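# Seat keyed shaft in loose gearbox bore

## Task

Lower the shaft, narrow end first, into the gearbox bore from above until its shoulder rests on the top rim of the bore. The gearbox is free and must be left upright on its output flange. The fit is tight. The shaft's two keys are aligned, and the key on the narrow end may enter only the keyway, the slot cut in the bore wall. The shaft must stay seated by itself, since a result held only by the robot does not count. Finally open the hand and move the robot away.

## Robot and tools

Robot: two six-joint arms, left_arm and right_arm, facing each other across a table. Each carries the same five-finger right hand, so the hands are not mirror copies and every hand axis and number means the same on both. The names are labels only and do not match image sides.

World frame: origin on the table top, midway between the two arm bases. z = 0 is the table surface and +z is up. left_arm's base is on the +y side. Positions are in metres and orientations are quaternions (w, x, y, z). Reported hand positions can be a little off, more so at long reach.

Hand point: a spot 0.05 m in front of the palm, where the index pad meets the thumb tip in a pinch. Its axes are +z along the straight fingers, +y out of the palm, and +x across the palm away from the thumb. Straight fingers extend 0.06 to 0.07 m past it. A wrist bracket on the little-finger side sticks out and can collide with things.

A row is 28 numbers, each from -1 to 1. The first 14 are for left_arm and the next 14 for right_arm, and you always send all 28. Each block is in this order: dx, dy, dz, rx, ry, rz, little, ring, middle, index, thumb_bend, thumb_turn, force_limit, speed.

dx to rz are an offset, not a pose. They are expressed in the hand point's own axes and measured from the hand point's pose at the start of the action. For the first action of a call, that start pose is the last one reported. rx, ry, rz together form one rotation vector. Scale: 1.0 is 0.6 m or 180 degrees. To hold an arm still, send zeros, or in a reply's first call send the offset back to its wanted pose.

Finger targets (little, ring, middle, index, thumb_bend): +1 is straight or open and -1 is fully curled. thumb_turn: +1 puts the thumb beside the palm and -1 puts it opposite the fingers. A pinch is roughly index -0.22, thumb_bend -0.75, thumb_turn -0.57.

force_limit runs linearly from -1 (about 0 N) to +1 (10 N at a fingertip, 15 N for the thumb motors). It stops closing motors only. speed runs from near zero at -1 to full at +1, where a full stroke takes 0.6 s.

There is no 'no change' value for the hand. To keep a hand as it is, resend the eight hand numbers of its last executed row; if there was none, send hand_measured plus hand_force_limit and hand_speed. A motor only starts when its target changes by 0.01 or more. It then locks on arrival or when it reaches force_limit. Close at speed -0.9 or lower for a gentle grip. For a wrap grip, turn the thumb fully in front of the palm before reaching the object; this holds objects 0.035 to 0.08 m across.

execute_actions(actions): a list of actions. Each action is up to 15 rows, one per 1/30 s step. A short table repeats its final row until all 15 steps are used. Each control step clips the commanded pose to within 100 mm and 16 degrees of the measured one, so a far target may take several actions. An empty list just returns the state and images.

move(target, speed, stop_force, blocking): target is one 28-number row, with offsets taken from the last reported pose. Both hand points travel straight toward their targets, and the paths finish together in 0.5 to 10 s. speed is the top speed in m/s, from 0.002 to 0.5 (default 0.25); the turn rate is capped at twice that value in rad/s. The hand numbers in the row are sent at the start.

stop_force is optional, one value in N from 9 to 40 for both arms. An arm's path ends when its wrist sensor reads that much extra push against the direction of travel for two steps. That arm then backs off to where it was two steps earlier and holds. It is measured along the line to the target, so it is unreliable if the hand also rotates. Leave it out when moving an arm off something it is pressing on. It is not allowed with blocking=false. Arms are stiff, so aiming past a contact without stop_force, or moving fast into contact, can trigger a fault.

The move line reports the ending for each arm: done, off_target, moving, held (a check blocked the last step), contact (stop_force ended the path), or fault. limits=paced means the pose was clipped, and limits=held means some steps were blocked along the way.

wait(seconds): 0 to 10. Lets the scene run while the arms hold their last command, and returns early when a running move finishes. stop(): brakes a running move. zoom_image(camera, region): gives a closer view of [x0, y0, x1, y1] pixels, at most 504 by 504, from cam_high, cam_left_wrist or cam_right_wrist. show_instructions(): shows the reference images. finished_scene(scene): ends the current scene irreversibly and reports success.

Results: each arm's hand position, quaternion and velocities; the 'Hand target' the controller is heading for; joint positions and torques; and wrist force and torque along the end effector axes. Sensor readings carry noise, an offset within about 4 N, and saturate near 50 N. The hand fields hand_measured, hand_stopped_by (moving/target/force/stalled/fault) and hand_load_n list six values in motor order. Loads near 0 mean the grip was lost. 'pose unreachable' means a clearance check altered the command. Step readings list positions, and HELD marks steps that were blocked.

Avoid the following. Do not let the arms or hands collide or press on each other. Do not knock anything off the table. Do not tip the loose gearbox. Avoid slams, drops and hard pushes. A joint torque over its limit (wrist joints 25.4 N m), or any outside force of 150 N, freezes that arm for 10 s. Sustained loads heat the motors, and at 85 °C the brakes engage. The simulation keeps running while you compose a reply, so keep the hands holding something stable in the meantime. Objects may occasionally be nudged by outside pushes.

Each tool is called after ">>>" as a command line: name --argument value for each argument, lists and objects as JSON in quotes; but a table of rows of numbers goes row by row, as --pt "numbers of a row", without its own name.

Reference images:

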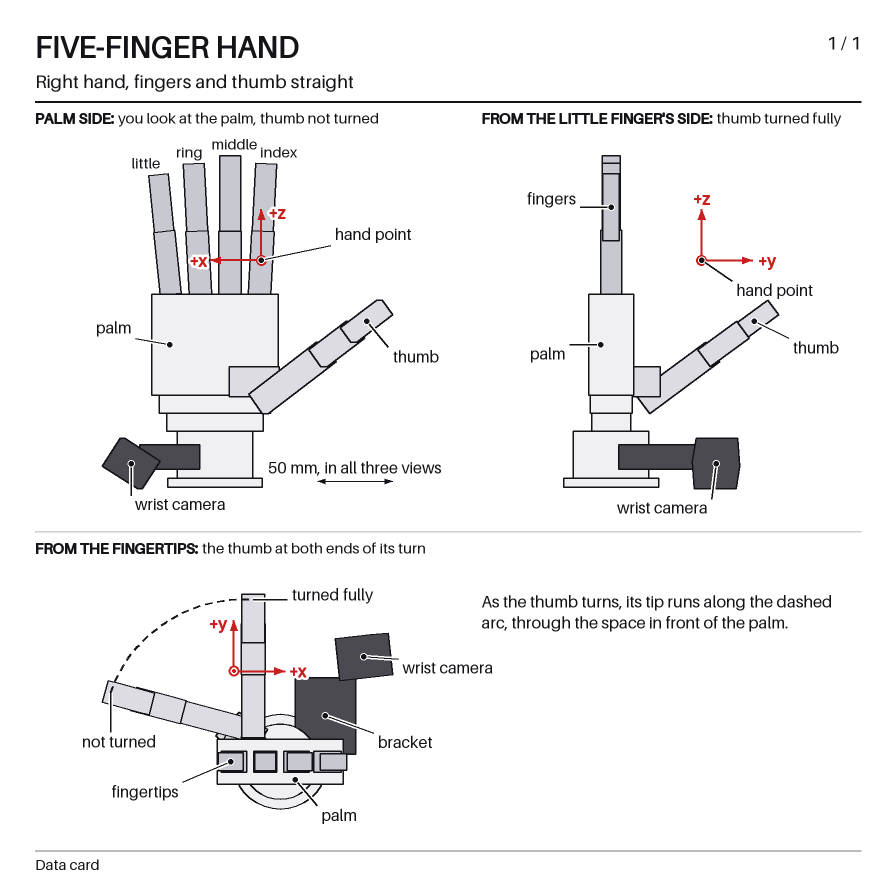

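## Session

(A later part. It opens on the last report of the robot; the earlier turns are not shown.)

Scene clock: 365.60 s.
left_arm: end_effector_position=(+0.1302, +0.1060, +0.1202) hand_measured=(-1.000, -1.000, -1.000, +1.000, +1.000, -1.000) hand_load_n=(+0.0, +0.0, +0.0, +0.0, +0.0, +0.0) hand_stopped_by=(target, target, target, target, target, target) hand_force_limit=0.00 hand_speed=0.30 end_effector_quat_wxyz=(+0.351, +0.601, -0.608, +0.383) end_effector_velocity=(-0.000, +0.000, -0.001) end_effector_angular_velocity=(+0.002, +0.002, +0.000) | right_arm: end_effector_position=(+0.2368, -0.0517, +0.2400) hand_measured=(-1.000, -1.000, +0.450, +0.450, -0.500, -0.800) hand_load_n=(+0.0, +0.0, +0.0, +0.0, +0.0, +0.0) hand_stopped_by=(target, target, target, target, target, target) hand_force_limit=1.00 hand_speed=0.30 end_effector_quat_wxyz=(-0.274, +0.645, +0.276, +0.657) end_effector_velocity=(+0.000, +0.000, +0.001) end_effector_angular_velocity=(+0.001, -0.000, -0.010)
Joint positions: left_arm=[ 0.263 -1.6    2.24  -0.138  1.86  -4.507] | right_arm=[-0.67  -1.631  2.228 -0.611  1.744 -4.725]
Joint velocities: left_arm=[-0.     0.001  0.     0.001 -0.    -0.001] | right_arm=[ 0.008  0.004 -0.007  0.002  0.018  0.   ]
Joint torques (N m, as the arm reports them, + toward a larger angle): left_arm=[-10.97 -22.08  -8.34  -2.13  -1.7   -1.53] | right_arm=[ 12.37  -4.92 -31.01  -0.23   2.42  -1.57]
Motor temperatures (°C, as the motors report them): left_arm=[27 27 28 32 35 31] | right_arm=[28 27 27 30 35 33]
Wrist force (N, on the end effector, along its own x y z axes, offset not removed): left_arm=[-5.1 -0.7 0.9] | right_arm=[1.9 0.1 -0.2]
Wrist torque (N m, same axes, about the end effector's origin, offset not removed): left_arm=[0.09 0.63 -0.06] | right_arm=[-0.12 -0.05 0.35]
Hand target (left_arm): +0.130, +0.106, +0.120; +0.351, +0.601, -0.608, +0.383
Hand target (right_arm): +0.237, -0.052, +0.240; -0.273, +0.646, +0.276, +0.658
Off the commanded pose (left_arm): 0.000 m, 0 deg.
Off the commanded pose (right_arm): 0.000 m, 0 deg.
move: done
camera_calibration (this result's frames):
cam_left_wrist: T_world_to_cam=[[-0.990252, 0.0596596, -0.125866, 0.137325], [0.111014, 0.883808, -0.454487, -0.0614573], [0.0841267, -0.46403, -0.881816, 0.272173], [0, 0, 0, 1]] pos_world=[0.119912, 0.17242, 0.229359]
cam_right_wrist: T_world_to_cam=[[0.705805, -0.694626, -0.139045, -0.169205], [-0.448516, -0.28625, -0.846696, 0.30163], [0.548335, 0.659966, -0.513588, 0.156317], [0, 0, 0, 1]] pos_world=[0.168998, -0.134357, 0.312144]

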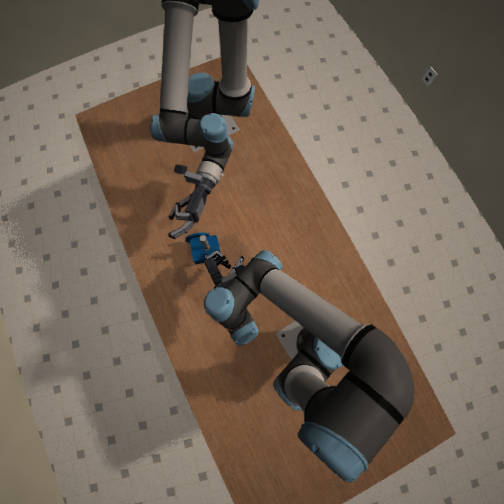

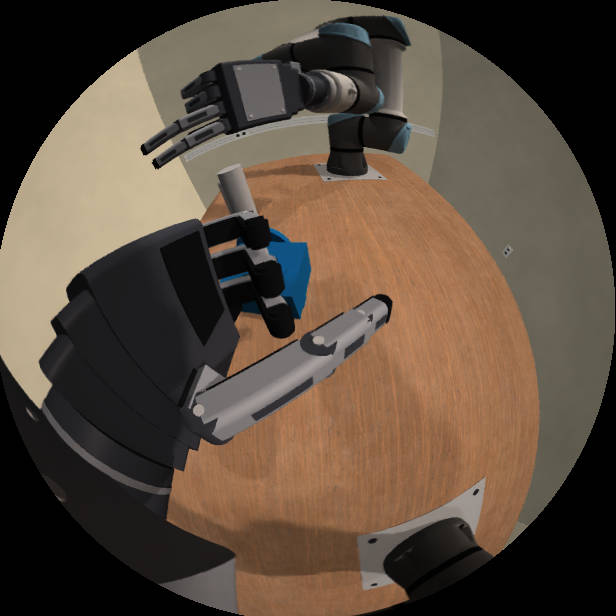

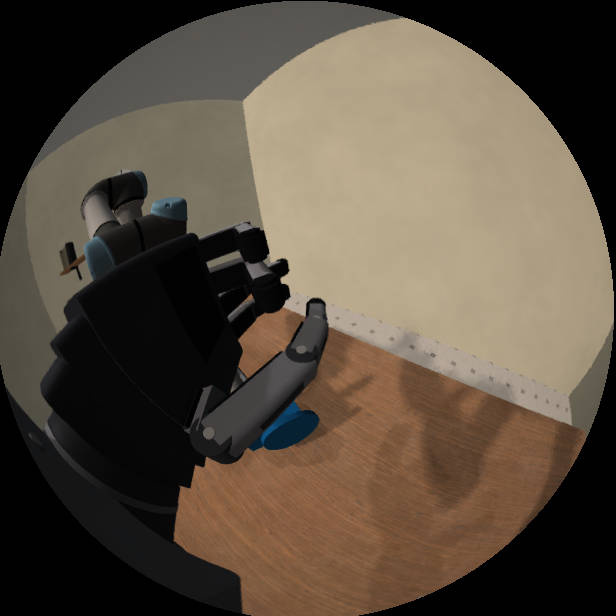

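>>> move --target '[0.002,-0.015,0.004,0,0,0,-1,-1,-1,1,1,-1,0,0.3,0,-0.1572,0.0213,0,0,0,-1,-1,0.45,0.45,-0.5,-0.8,1,0.3]' --speed 0.08

>>> move --target '[-0.015,0,0.0075,0,0,0,-1,-1,-1,1,1,-1,0,0.3,-0.03,0,0,0,0,0,-1,-1,0.45,0.45,-0.5,-0.8,1,0.3]' --speed 0.006 --stop_force 12

>>> zoom_image --camera "cam_high" --region '[160,190,260,300]'

>>> zoom_image --camera "cam_right_wrist" --region '[210,220,370,400]'

Scene clock: 367.63 s.
left_arm: end_effector_position=(+0.1392, +0.1034, +0.1206) hand_measured=(-1.000, -1.000, -1.000, +1.000, +1.000, -1.000) hand_load_n=(+0.0, +0.0, +0.0, +0.0, +0.0, +0.0) hand_stopped_by=(target, target, target, target, target, target) hand_force_limit=0.00 hand_speed=0.30 end_effector_quat_wxyz=(+0.350, +0.601, -0.608, +0.383) end_effector_velocity=(+0.000, -0.000, +0.000) end_effector_angular_velocity=(-0.001, -0.000, +0.001) | right_arm: end_effector_position=(+0.1782, +0.0232, +0.2391) hand_measured=(-1.000, -1.000, +0.450, +0.450, -0.500, -0.800) hand_load_n=(+0.0, +0.0, +0.0, +0.0, +0.0, +0.0) hand_stopped_by=(target, target, target, target, target, target) hand_force_limit=1.00 hand_speed=0.30 end_effector_quat_wxyz=(-0.273, +0.645, +0.276, +0.658) end_effector_velocity=(-0.000, +0.001, +0.001) end_effector_angular_velocity=(+0.002, -0.000, -0.001)
Joint positions: left_arm=[ 0.292 -1.577  2.217 -0.134  1.885 -4.492] | right_arm=[-0.414 -1.457  2.05  -0.609  2.    -4.73 ]
Joint velocities: left_arm=[ 0.001 -0.001 -0.    -0.     0.    -0.   ] | right_arm=[ 0.003  0.002 -0.004  0.     0.003  0.   ]
Joint torques (N m, as the arm reports them, + toward a larger angle): left_arm=[ 12.76 -10.13 -26.81   1.83   2.14   2.12] | right_arm=[ 12.86 -12.87 -31.43  -0.15   2.4   -1.5 ]
Motor temperatures (°C, as the motors report them): left_arm=[27 27 28 32 35 31] | right_arm=[28 27 27 30 35 33]
Wrist force (N, on the end effector, along its own x y z axes, offset not removed): left_arm=[0.0 3.8 0.0] | right_arm=[-1.5 -2.7 1.6]
Wrist torque (N m, same axes, about the end effector's origin, offset not removed): left_arm=[0.51 0.06 0.22] | right_arm=[-0.44 0.37 -0.07]
Hand target (left_arm): +0.139, +0.103, +0.121; +0.350, +0.601, -0.608, +0.383
Hand target (right_arm): +0.178, +0.023, +0.239; -0.273, +0.645, +0.276, +0.658
Off the commanded pose (left_arm): 0.000 m, 0 deg.
Off the commanded pose (right_arm): 0.000 m, 0 deg.
move: done
camera_calibration (this result's frames):
cam_left_wrist: T_world_to_cam=[[-0.990244, 0.05966, -0.125927, 0.146464], [0.111041, 0.883819, -0.45446, -0.0600529], [0.0841832, -0.464009, -0.881821, 0.270532], [0, 0, 0, 1]] pos_world=[0.12893, 0.169867, 0.229713]
cam_right_wrist: T_world_to_cam=[[0.705877, -0.694608, -0.138771, -0.0759941], [-0.448281, -0.286382, -0.846776, 0.29603], [0.548436, 0.659929, -0.513529, 0.138512], [0, 0, 0, 1]] pos_world=[0.110382, -0.0594168, 0.311256]

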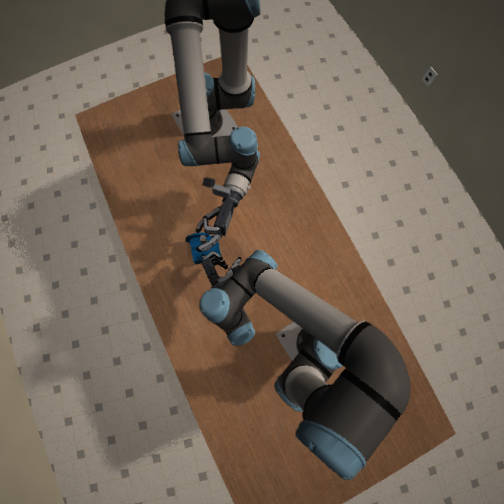

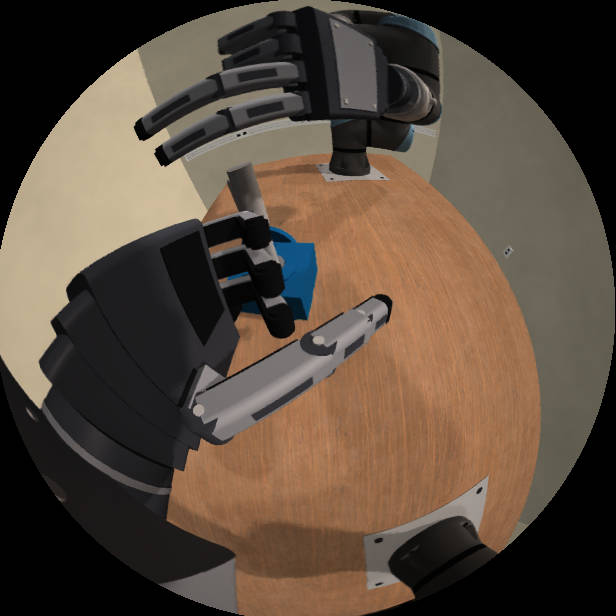

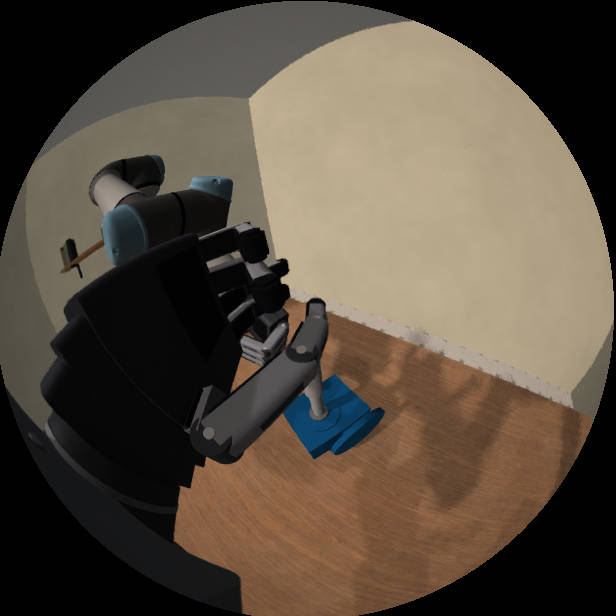

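Scene clock: 370.87 s.
left_arm: end_effector_position=(+0.1394, +0.1035, +0.1168) hand_measured=(-1.000, -1.000, -1.000, +1.000, +1.000, -1.000) hand_load_n=(+0.0, +0.0, +0.0, +0.0, +0.0, +0.0) hand_stopped_by=(target, target, target, target, target, target) hand_force_limit=0.00 hand_speed=0.30 end_effector_quat_wxyz=(+0.351, +0.601, -0.608, +0.383) end_effector_velocity=(-0.001, -0.000, -0.000) end_effector_angular_velocity=(-0.000, +0.001, -0.002) | right_arm: end_effector_position=(+0.1785, +0.0233, +0.2212) hand_measured=(-1.000, -1.000, +0.450, +0.450, -0.500, -0.800) hand_load_n=(+0.0, +0.0, +0.0, +0.0, +0.0, +0.0) hand_stopped_by=(target, target, target, target, target, target) hand_force_limit=1.00 hand_speed=0.30 end_effector_quat_wxyz=(-0.273, +0.645, +0.276, +0.657) end_effector_velocity=(+0.000, -0.000, -0.001) end_effector_angular_velocity=(-0.000, -0.000, -0.001)
Joint positions: left_arm=[ 0.292 -1.57   2.222 -0.146  1.886 -4.492] | right_arm=[-0.415 -1.429  2.074 -0.66   2.    -4.729]
Joint velocities: left_arm=[-0.001  0.     0.    -0.     0.002 -0.   ] | right_arm=[-0.     0.001  0.001 -0.002  0.    -0.   ]
Joint torques (N m, as the arm reports them, + toward a larger angle): left_arm=[-11.17 -17.05 -21.06   2.87  -2.23  -1.5 ] | right_arm=[-14.83 -14.32  -8.48  -2.86  -2.6    1.63]
Motor temperatures (°C, as the motors report them): left_arm=[27 27 28 32 35 31] | right_arm=[28 27 27 30 35 33]
Wrist force (N, on the end effector, along its own x y z axes, offset not removed): left_arm=[4.6 2.0 -6.5] | right_arm=[0.0 -2.6 -0.2]
Wrist torque (N m, same axes, about the end effector's origin, offset not removed): left_arm=[0.69 1.16 0.41] | right_arm=[-0.34 0.22 0.13]
Hand target (left_arm): +0.139, +0.103, +0.117; +0.351, +0.601, -0.608, +0.383
Hand target (right_arm): +0.179, +0.023, +0.221; -0.273, +0.645, +0.276, +0.658
Off the commanded pose (left_arm): 0.006 m, 0 deg.
Off the commanded pose (right_arm): 0.000 m, 0 deg.
move: contact (left_arm)
camera_calibration (this result's frames):
cam_left_wrist: T_world_to_cam=[[-0.990237, 0.0596543, -0.125983, 0.146174], [0.111072, 0.88376, -0.454567, -0.0617991], [0.0842217, -0.464123, -0.881758, 0.267226], [0, 0, 0, 1]] pos_world=[0.129104, 0.169922, 0.225953]
cam_right_wrist: T_world_to_cam=[[0.705876, -0.694608, -0.138778, -0.0786821], [-0.44829, -0.286382, -0.846771, 0.281002], [0.54843, 0.659928, -0.513536, 0.129076], [0, 0, 0, 1]] pos_world=[0.110721, -0.0593604, 0.29331]

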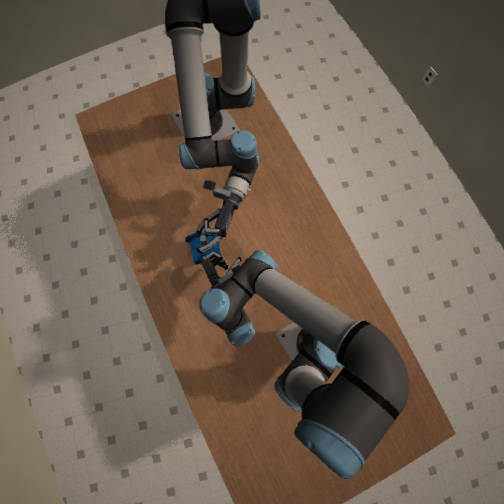

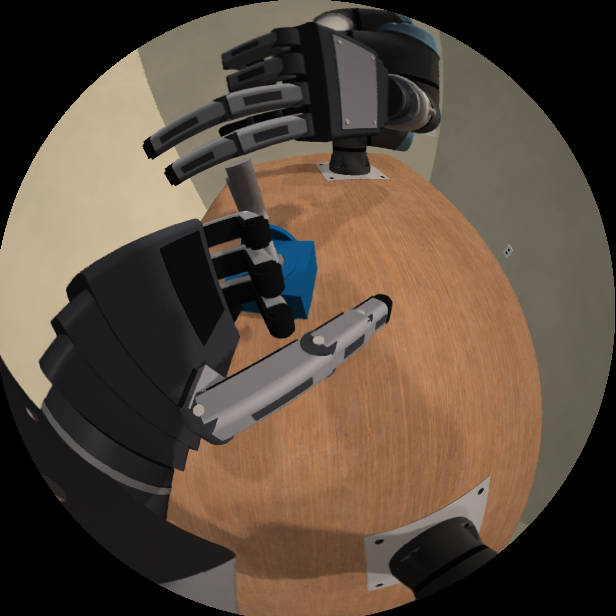

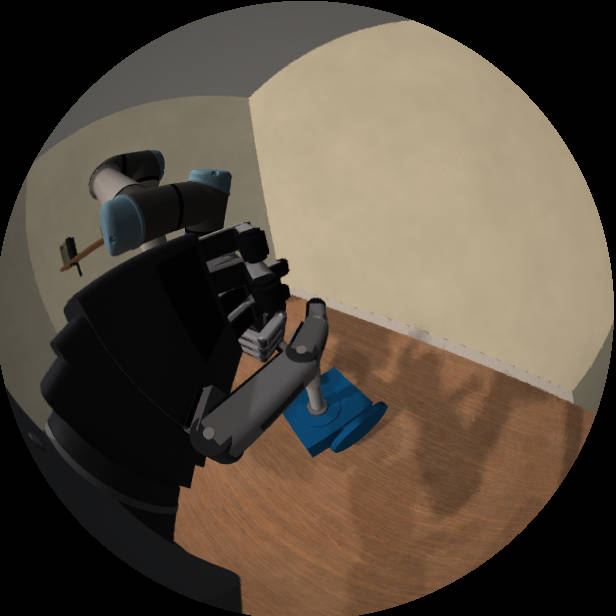

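Region (160, 190, 260, 300) of cam_high's 504x504 image, scaled by 4.582, with more detail than that image has; it fills the left 458 columns of this view, and the rest is white.

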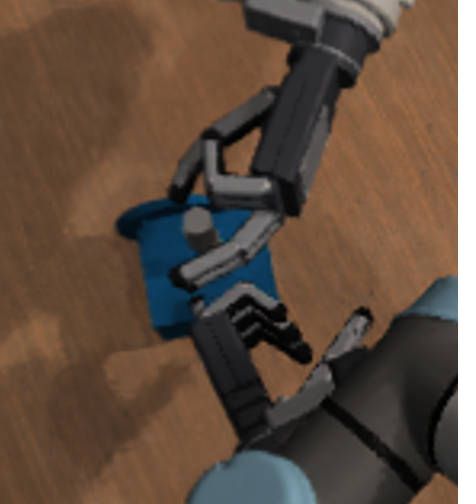

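Region (210, 220, 370, 400) of cam_right_wrist's 616x616 image, scaled by 2.800, with more detail than that image has.

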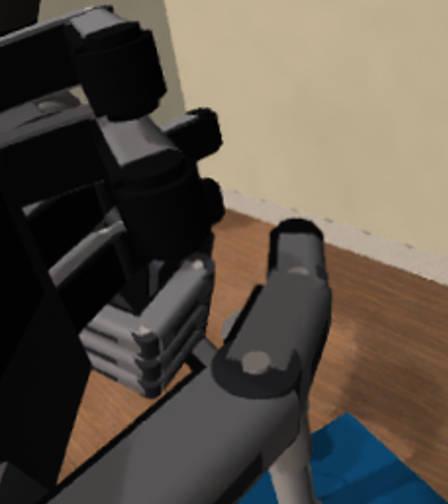

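>>> move --target '[-0.024,0,0.0,0,0.095,0,-1,-1,-1,1,1,-1,0,0.3,0,0,0,0,0,0,-1,-1,0.3,0.3,-0.5,-0.8,1,0.3]' --speed 0.02

>>> move --target '[0,0,0,0,0,0,-1,-1,-1,1,1,-1,0,0.3,-0.07,0,0,0,0,0,-1,-1,0.3,0.3,-0.5,-0.8,1,0.3]' --speed 0.012 --stop_force 10

>>> zoom_image --camera "cam_high" --region '[160,190,260,300]'

Scene clock: 378.77 s.
left_arm: end_effector_position=(+0.1398, +0.1103, +0.1042) hand_measured=(-1.000, -1.000, -1.000, +1.000, +1.000, -1.000) hand_load_n=(+0.0, +0.0, +0.0, +0.0, +0.0, +0.0) hand_stopped_by=(target, target, target, target, target, target) hand_force_limit=0.00 hand_speed=0.30 end_effector_quat_wxyz=(+0.437, +0.537, -0.549, +0.468) end_effector_velocity=(-0.000, +0.000, -0.001) end_effector_angular_velocity=(-0.003, +0.001, -0.001) | right_arm: end_effector_position=(+0.1785, +0.0233, +0.2212) hand_measured=(-1.000, -1.000, +0.300, +0.300, -0.500, -0.800) hand_load_n=(+0.0, +0.0, +0.0, +0.0, +0.0, +0.0) hand_stopped_by=(target, target, target, target, target, target) hand_force_limit=1.00 hand_speed=0.30 end_effector_quat_wxyz=(-0.273, +0.645, +0.276, +0.657) end_effector_velocity=(-0.000, +0.000, +0.000) end_effector_angular_velocity=(-0.001, -0.000, +0.000)
Joint positions: left_arm=[ 0.369 -1.535  2.434 -0.698  2.012 -4.58 ] | right_arm=[-0.415 -1.429  2.074 -0.66   2.    -4.729]
Joint velocities: left_arm=[ 0.001  0.003  0.003 -0.01   0.002 -0.002] | right_arm=[ 0.     0.    -0.001  0.001  0.    -0.   ]
Joint torques (N m, as the arm reports them, + toward a larger angle): left_arm=[12.87 -8.53 -5.71 -3.09  1.94 -1.5 ] | right_arm=[-12.3  -29.94 -29.65  -0.06   0.68   1.33]
Motor temperatures (°C, as the motors report them): left_arm=[27 27 28 32 35 31] | right_arm=[28 27 27 30 35 33]
Wrist force (N, on the end effector, along its own x y z axes, offset not removed): left_arm=[-1.6 1.0 -0.6] | right_arm=[-3.0 -2.0 1.7]
Wrist torque (N m, same axes, about the end effector's origin, offset not removed): left_arm=[0.26 0.18 0.05] | right_arm=[-0.38 0.42 -0.07]
Hand target (left_arm): +0.140, +0.110, +0.104; +0.437, +0.537, -0.549, +0.468
Hand target (right_arm): +0.179, +0.023, +0.221; -0.273, +0.645, +0.276, +0.657
Off the commanded pose (left_arm): 0.000 m, 0 deg.
Off the commanded pose (right_arm): 0.000 m, 0 deg.
move: done
camera_calibration (this result's frames):
cam_left_wrist: T_world_to_cam=[[-0.989002, 0.0325972, -0.144263, 0.149321], [0.124487, 0.710141, -0.692967, -0.0314818], [0.079858, -0.703305, -0.706389, 0.267909], [0, 0, 0, 1]] pos_world=[0.130203, 0.205911, 0.188974]
cam_right_wrist: T_world_to_cam=[[0.705878, -0.694606, -0.138778, -0.0786828], [-0.448289, -0.286384, -0.846771, 0.281002], [0.548428, 0.65993, -0.513536, 0.129076], [0, 0, 0, 1]] pos_world=[0.110722, -0.05936, 0.29331]

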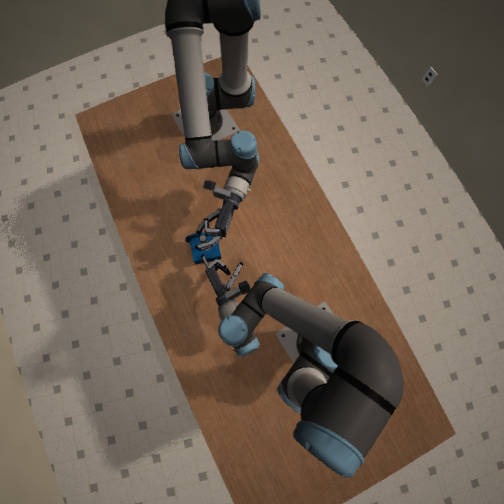

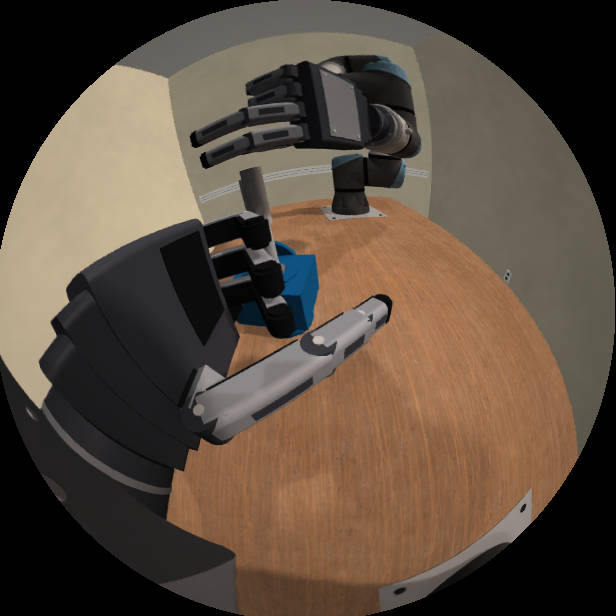

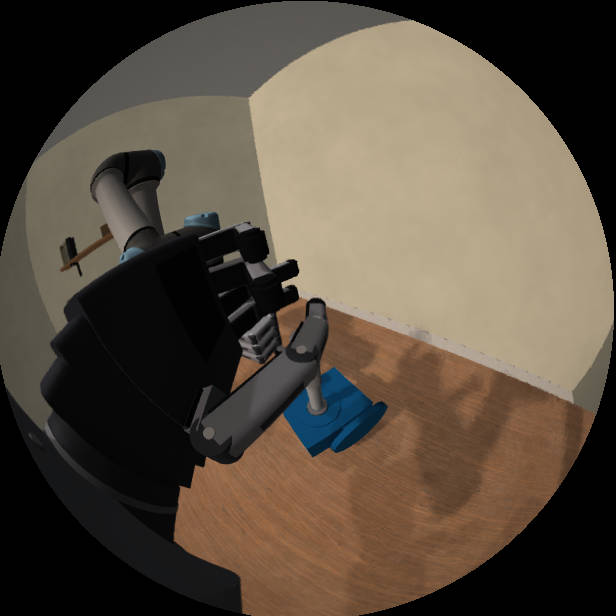

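Scene clock: 380.97 s.
left_arm: end_effector_position=(+0.1398, +0.1103, +0.1042) hand_measured=(-1.000, -1.000, -1.000, +1.000, +1.000, -1.000) hand_load_n=(+0.0, +0.0, +0.0, +0.0, +0.0, +0.0) hand_stopped_by=(target, target, target, target, target, target) hand_force_limit=0.00 hand_speed=0.30 end_effector_quat_wxyz=(+0.437, +0.537, -0.549, +0.468) end_effector_velocity=(-0.000, -0.000, -0.000) end_effector_angular_velocity=(-0.000, -0.000, -0.001) | right_arm: end_effector_position=(+0.1789, +0.0233, +0.1992) hand_measured=(-1.000, -1.000, +0.300, +0.300, -0.500, -0.800) hand_load_n=(+0.0, +0.0, +0.0, +0.0, -1.0, -9.5) hand_stopped_by=(target, target, target, target, target, target) hand_force_limit=1.00 hand_speed=0.30 end_effector_quat_wxyz=(-0.273, +0.645, +0.277, +0.657) end_effector_velocity=(+0.000, -0.000, +0.004) end_effector_angular_velocity=(+0.000, +0.000, -0.001)
Joint positions: left_arm=[ 0.369 -1.535  2.434 -0.698  2.012 -4.58 ] | right_arm=[-0.416 -1.392  2.1   -0.724  1.999 -4.729]
Joint velocities: left_arm=[-0.001  0.001  0.    -0.001  0.     0.   ] | right_arm=[-0.    -0.007 -0.005  0.012  0.     0.   ]
Joint torques (N m, as the arm reports them, + toward a larger angle): left_arm=[-10.68 -21.92 -23.73   1.05  -1.77   2.24] | right_arm=[-11.86 -23.25 -20.99   2.51  -2.01   1.57]
Motor temperatures (°C, as the motors report them): left_arm=[27 27 28 32 35 31] | right_arm=[28 27 27 30 35 33]
Wrist force (N, on the end effector, along its own x y z axes, offset not removed): left_arm=[-4.2 -4.5 -1.2] | right_arm=[14.2 1.5 -0.4]
Wrist torque (N m, same axes, about the end effector's origin, offset not removed): left_arm=[-0.62 0.64 -0.25] | right_arm=[0.01 -0.25 0.11]
Hand target (left_arm): +0.140, +0.110, +0.104; +0.437, +0.537, -0.549, +0.468
Hand target (right_arm): +0.179, +0.023, +0.200; -0.274, +0.645, +0.276, +0.658
Off the commanded pose (left_arm): 0.000 m, 0 deg.
Off the commanded pose (right_arm): 0.020 m, 0 deg.
move: contact (right_arm)
camera_calibration (this result's frames):
cam_left_wrist: T_world_to_cam=[[-0.989003, 0.0325832, -0.144262, 0.149328], [0.124477, 0.710143, -0.692967, -0.0314829], [0.0798678, -0.703304, -0.706389, 0.267909], [0, 0, 0, 1]] pos_world=[0.130207, 0.205913, 0.188974]
cam_right_wrist: T_world_to_cam=[[0.705862, -0.694636, -0.138704, -0.0820264], [-0.448371, -0.286555, -0.84667, 0.262579], [0.548381, 0.659823, -0.513723, 0.117618], [0, 0, 0, 1]] pos_world=[0.111132, -0.0593426, 0.271363]

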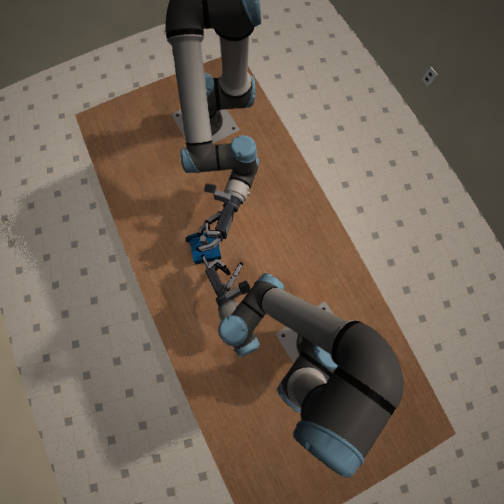

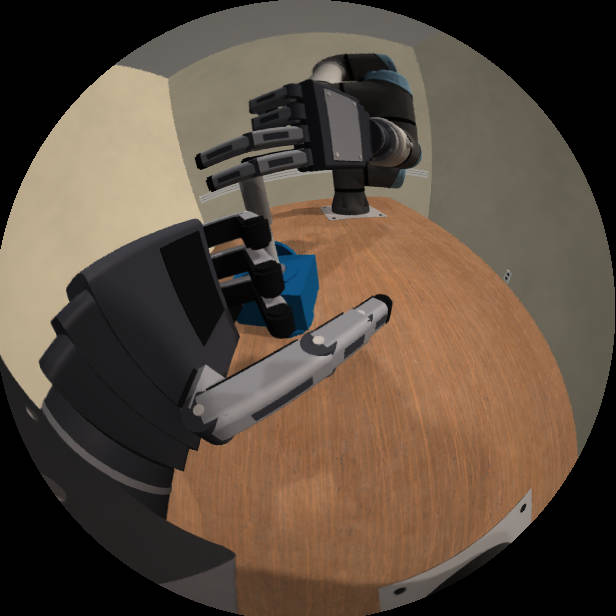

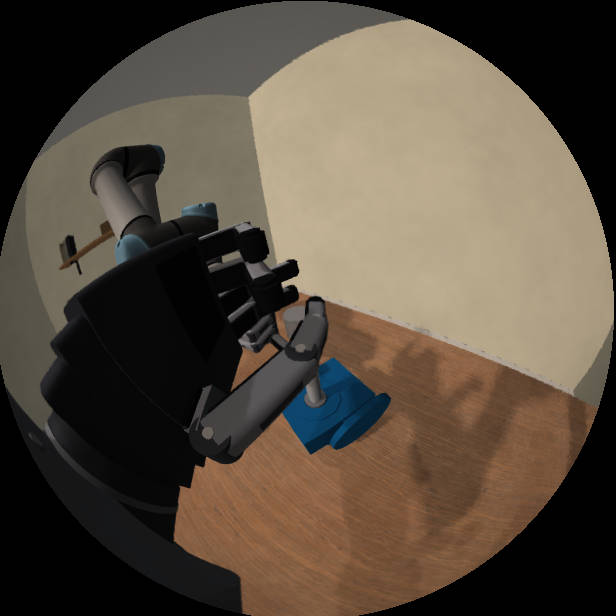

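Region (160, 190, 260, 300) of cam_high's 504x504 image, scaled by 4.582, with more detail than that image has; it fills the left 458 columns of this view, and the rest is white.

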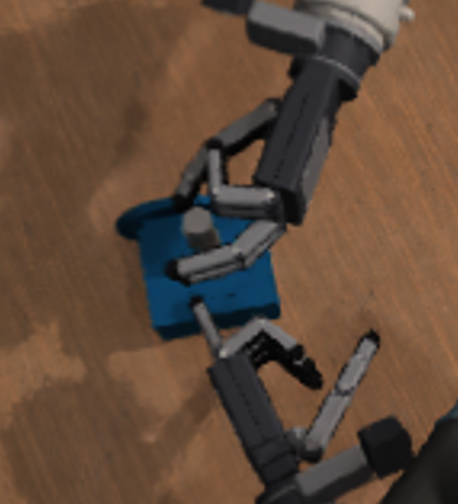

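>>> move --target '[0,0.02,0.004,0,0,0,-1,-1,-1,1,1,-1,0,0.3,0.005,0.004,-0.009,0,0,0,-1,-1,0.4,0.4,-0.5,-0.8,1,0.3]' --speed 0.012

>>> move --target '[0,0,0,0,0,0,-1,-1,-1,1,1,-1,0,0.3,-0.105,0,0,0,0,0,-1,-1,0.4,0.4,-0.5,-0.8,1,0.3]' --speed 0.012 --stop_force 10

>>> zoom_image --camera "cam_high" --region '[160,190,260,300]'

Scene clock: 382.37 s.
left_arm: end_effector_position=(+0.1280, +0.1078, +0.1032) hand_measured=(-1.000, -1.000, -1.000, +1.000, +1.000, -1.000) hand_load_n=(+0.0, +0.0, +0.0, +0.0, +0.0, +0.0) hand_stopped_by=(target, target, target, target, target, target) hand_force_limit=0.00 hand_speed=0.30 end_effector_quat_wxyz=(+0.437, +0.537, -0.549, +0.468) end_effector_velocity=(-0.001, -0.001, +0.001) end_effector_angular_velocity=(-0.001, -0.001, +0.000) | right_arm: end_effector_position=(+0.1769, +0.0178, +0.2021) hand_measured=(-1.000, -1.000, +0.400, +0.400, -0.500, -0.800) hand_load_n=(+0.0, +0.0, +0.0, +0.0, +0.0, +0.0) hand_stopped_by=(target, target, target, target, target, target) hand_force_limit=1.00 hand_speed=0.30 end_effector_quat_wxyz=(-0.273, +0.645, +0.277, +0.657) end_effector_velocity=(-0.000, -0.001, +0.000) end_effector_angular_velocity=(-0.000, +0.000, -0.001)
Joint positions: left_arm=[ 0.319 -1.555  2.459 -0.707  1.963 -4.591] | right_arm=[-0.416 -1.409  2.112 -0.718  1.999 -4.729]
Joint velocities: left_arm=[-0.007 -0.003  0.001 -0.001 -0.007 -0.001] | right_arm=[-0.    -0.002  0.002  0.001  0.001  0.   ]
Joint torques (N m, as the arm reports them, + toward a larger angle): left_arm=[-11.93 -20.64  -5.13  -3.05  -1.62  -1.67] | right_arm=[ 12.5  -29.43  -7.98  -0.14   2.48   0.79]
Motor temperatures (°C, as the motors report them): left_arm=[27 27 28 32 35 31] | right_arm=[28 27 27 30 35 33]
Wrist force (N, on the end effector, along its own x y z axes, offset not removed): left_arm=[-5.5 0.7 1.6] | right_arm=[-1.6 0.7 0.8]
Wrist torque (N m, same axes, about the end effector's origin, offset not removed): left_arm=[0.08 0.89 -0.21] | right_arm=[-0.08 0.31 0.18]
Hand target (left_arm): +0.128, +0.108, +0.103; +0.437, +0.537, -0.549, +0.468
Hand target (right_arm): +0.177, +0.018, +0.202; -0.273, +0.645, +0.277, +0.657
Off the commanded pose (left_arm): 0.000 m, 0 deg.
Off the commanded pose (right_arm): 0.000 m, 0 deg.
move: done
camera_calibration (this result's frames):
cam_left_wrist: T_world_to_cam=[[-0.989017, 0.0326215, -0.144154, 0.137578], [0.124433, 0.710099, -0.69302, -0.0288792], [0.0797565, -0.703346, -0.706359, 0.266433], [0, 0, 0, 1]] pos_world=[0.11841, 0.203413, 0.188016]
cam_right_wrist: T_world_to_cam=[[0.705839, -0.694658, -0.138711, -0.0839758], [-0.448382, -0.286534, -0.846671, 0.262553], [0.548402, 0.65981, -0.513719, 0.123882], [0, 0, 0, 1]] pos_world=[0.10906, -0.0648427, 0.274288]

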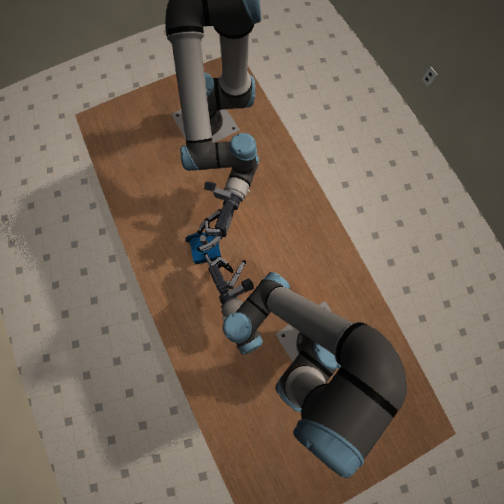

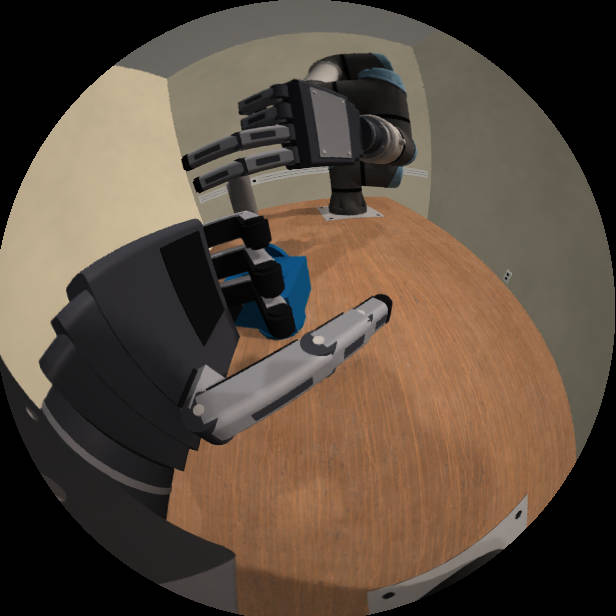

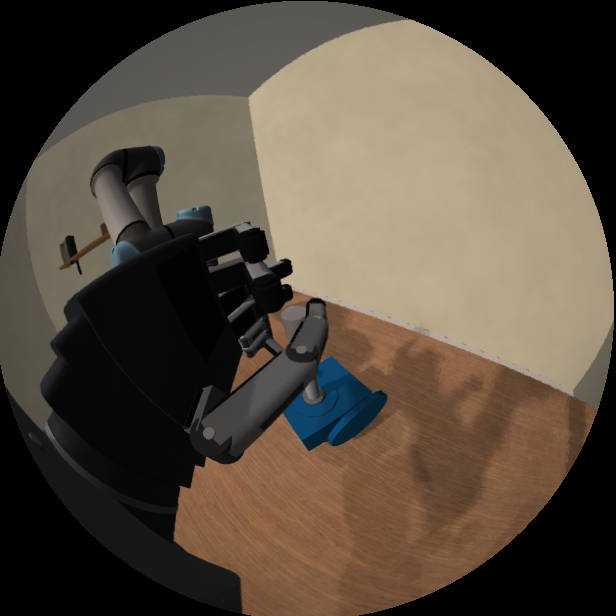

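Scene clock: 387.83 s.
left_arm: end_effector_position=(+0.1280, +0.1078, +0.1032) hand_measured=(-1.000, -1.000, -1.000, +1.000, +1.000, -1.000) hand_load_n=(+0.0, +0.0, +0.0, +0.0, +0.0, +0.0) hand_stopped_by=(target, target, target, target, target, target) hand_force_limit=0.00 hand_speed=0.30 end_effector_quat_wxyz=(+0.437, +0.537, -0.549, +0.468) end_effector_velocity=(-0.000, +0.000, -0.000) end_effector_angular_velocity=(-0.000, -0.000, -0.001) | right_arm: end_effector_position=(+0.1780, +0.0180, +0.1392) hand_measured=(-1.000, -1.000, +0.400, +0.400, -0.500, -0.800) hand_load_n=(+0.0, +0.0, +0.0, +0.0, +0.0, +0.0) hand_stopped_by=(target, target, target, target, target, target) hand_force_limit=1.00 hand_speed=0.30 end_effector_quat_wxyz=(-0.273, +0.645, +0.277, +0.657) end_effector_velocity=(-0.000, +0.000, -0.002) end_effector_angular_velocity=(-0.000, +0.000, +0.000)
Joint positions: left_arm=[ 0.319 -1.555  2.459 -0.707  1.963 -4.591] | right_arm=[-0.418 -1.283  2.171 -0.904  1.996 -4.729]
Joint velocities: left_arm=[-0.     0.     0.002 -0.002  0.001  0.   ] | right_arm=[ 0.     0.004  0.001 -0.005 -0.     0.   ]
Joint torques (N m, as the arm reports them, + toward a larger angle): left_arm=[ 12.39  -8.91 -23.64   0.86   1.25   2.13] | right_arm=[-14.61 -15.94  -4.5   -2.94  -2.62   1.5 ]
Motor temperatures (°C, as the motors report them): left_arm=[27 27 28 32 35 31] | right_arm=[28 27 27 30 35 33]
Wrist force (N, on the end effector, along its own x y z axes, offset not removed): left_arm=[0.5 -0.8 1.0] | right_arm=[-2.9 0.0 2.2]
Wrist torque (N m, same axes, about the end effector's origin, offset not removed): left_arm=[0.07 0.06 0.06] | right_arm=[-0.30 0.26 -0.04]
Hand target (left_arm): +0.128, +0.108, +0.103; +0.437, +0.537, -0.549, +0.468
Hand target (right_arm): +0.178, +0.018, +0.139; -0.273, +0.645, +0.277, +0.657
Off the commanded pose (left_arm): 0.000 m, 0 deg.
Off the commanded pose (right_arm): 0.000 m, 0 deg.
move: done
camera_calibration (this result's frames):
cam_left_wrist: T_world_to_cam=[[-0.989017, 0.0326224, -0.144155, 0.137577], [0.124434, 0.710098, -0.69302, -0.0288792], [0.0797559, -0.703346, -0.706359, 0.266433], [0, 0, 0, 1]] pos_world=[0.11841, 0.203413, 0.188016]
cam_right_wrist: T_world_to_cam=[[0.705835, -0.694659, -0.13873, -0.0934044], [-0.448407, -0.286535, -0.846657, 0.20987], [0.548387, 0.659808, -0.513737, 0.0908055], [0, 0, 0, 1]] pos_world=[0.110239, -0.0646633, 0.21138]

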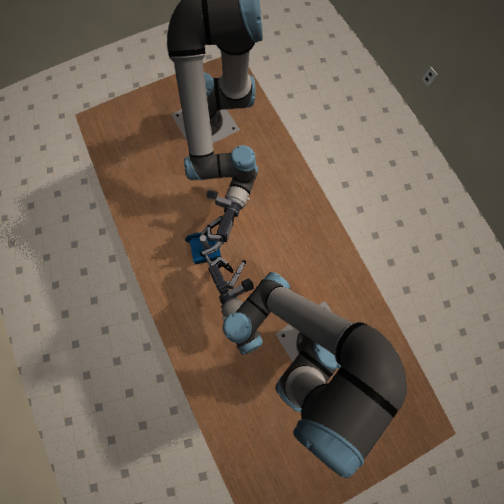

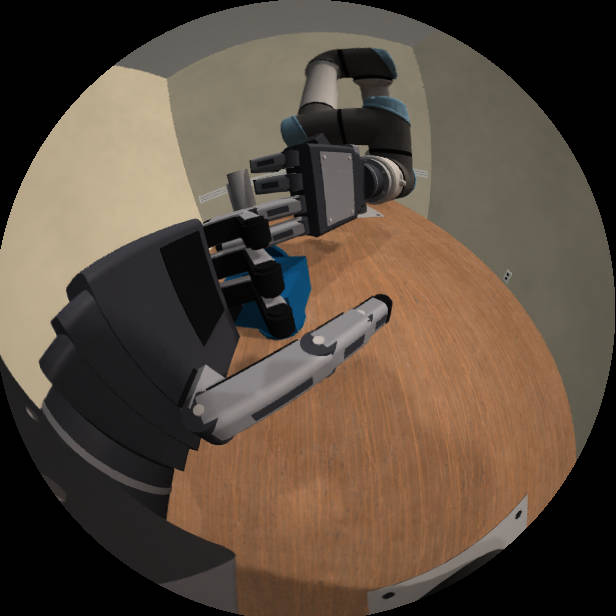

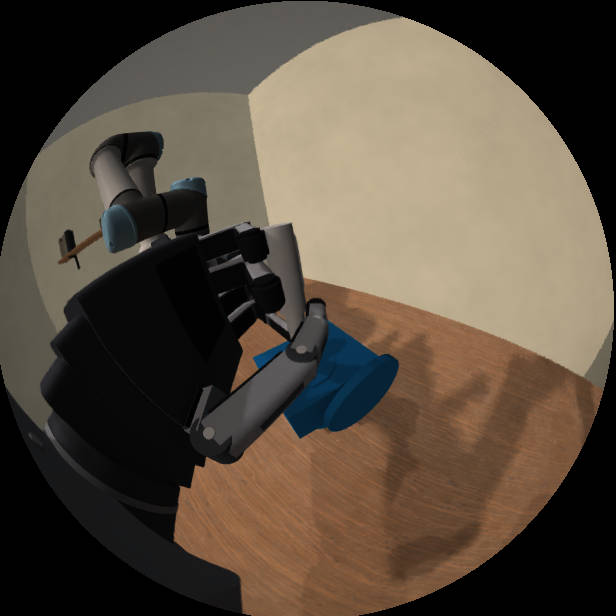

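Region (160, 190, 260, 300) of cam_high's 504x504 image, scaled by 4.582, with more detail than that image has; it fills the left 458 columns of this view, and the rest is white.

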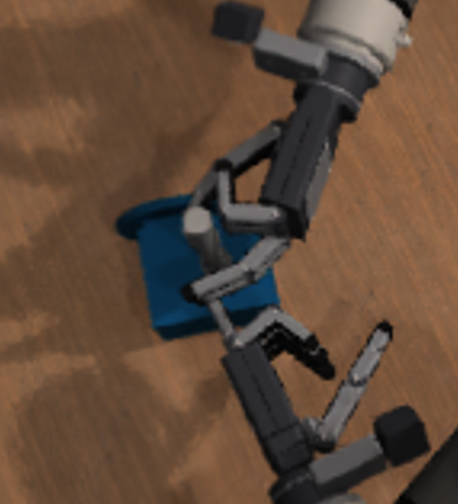

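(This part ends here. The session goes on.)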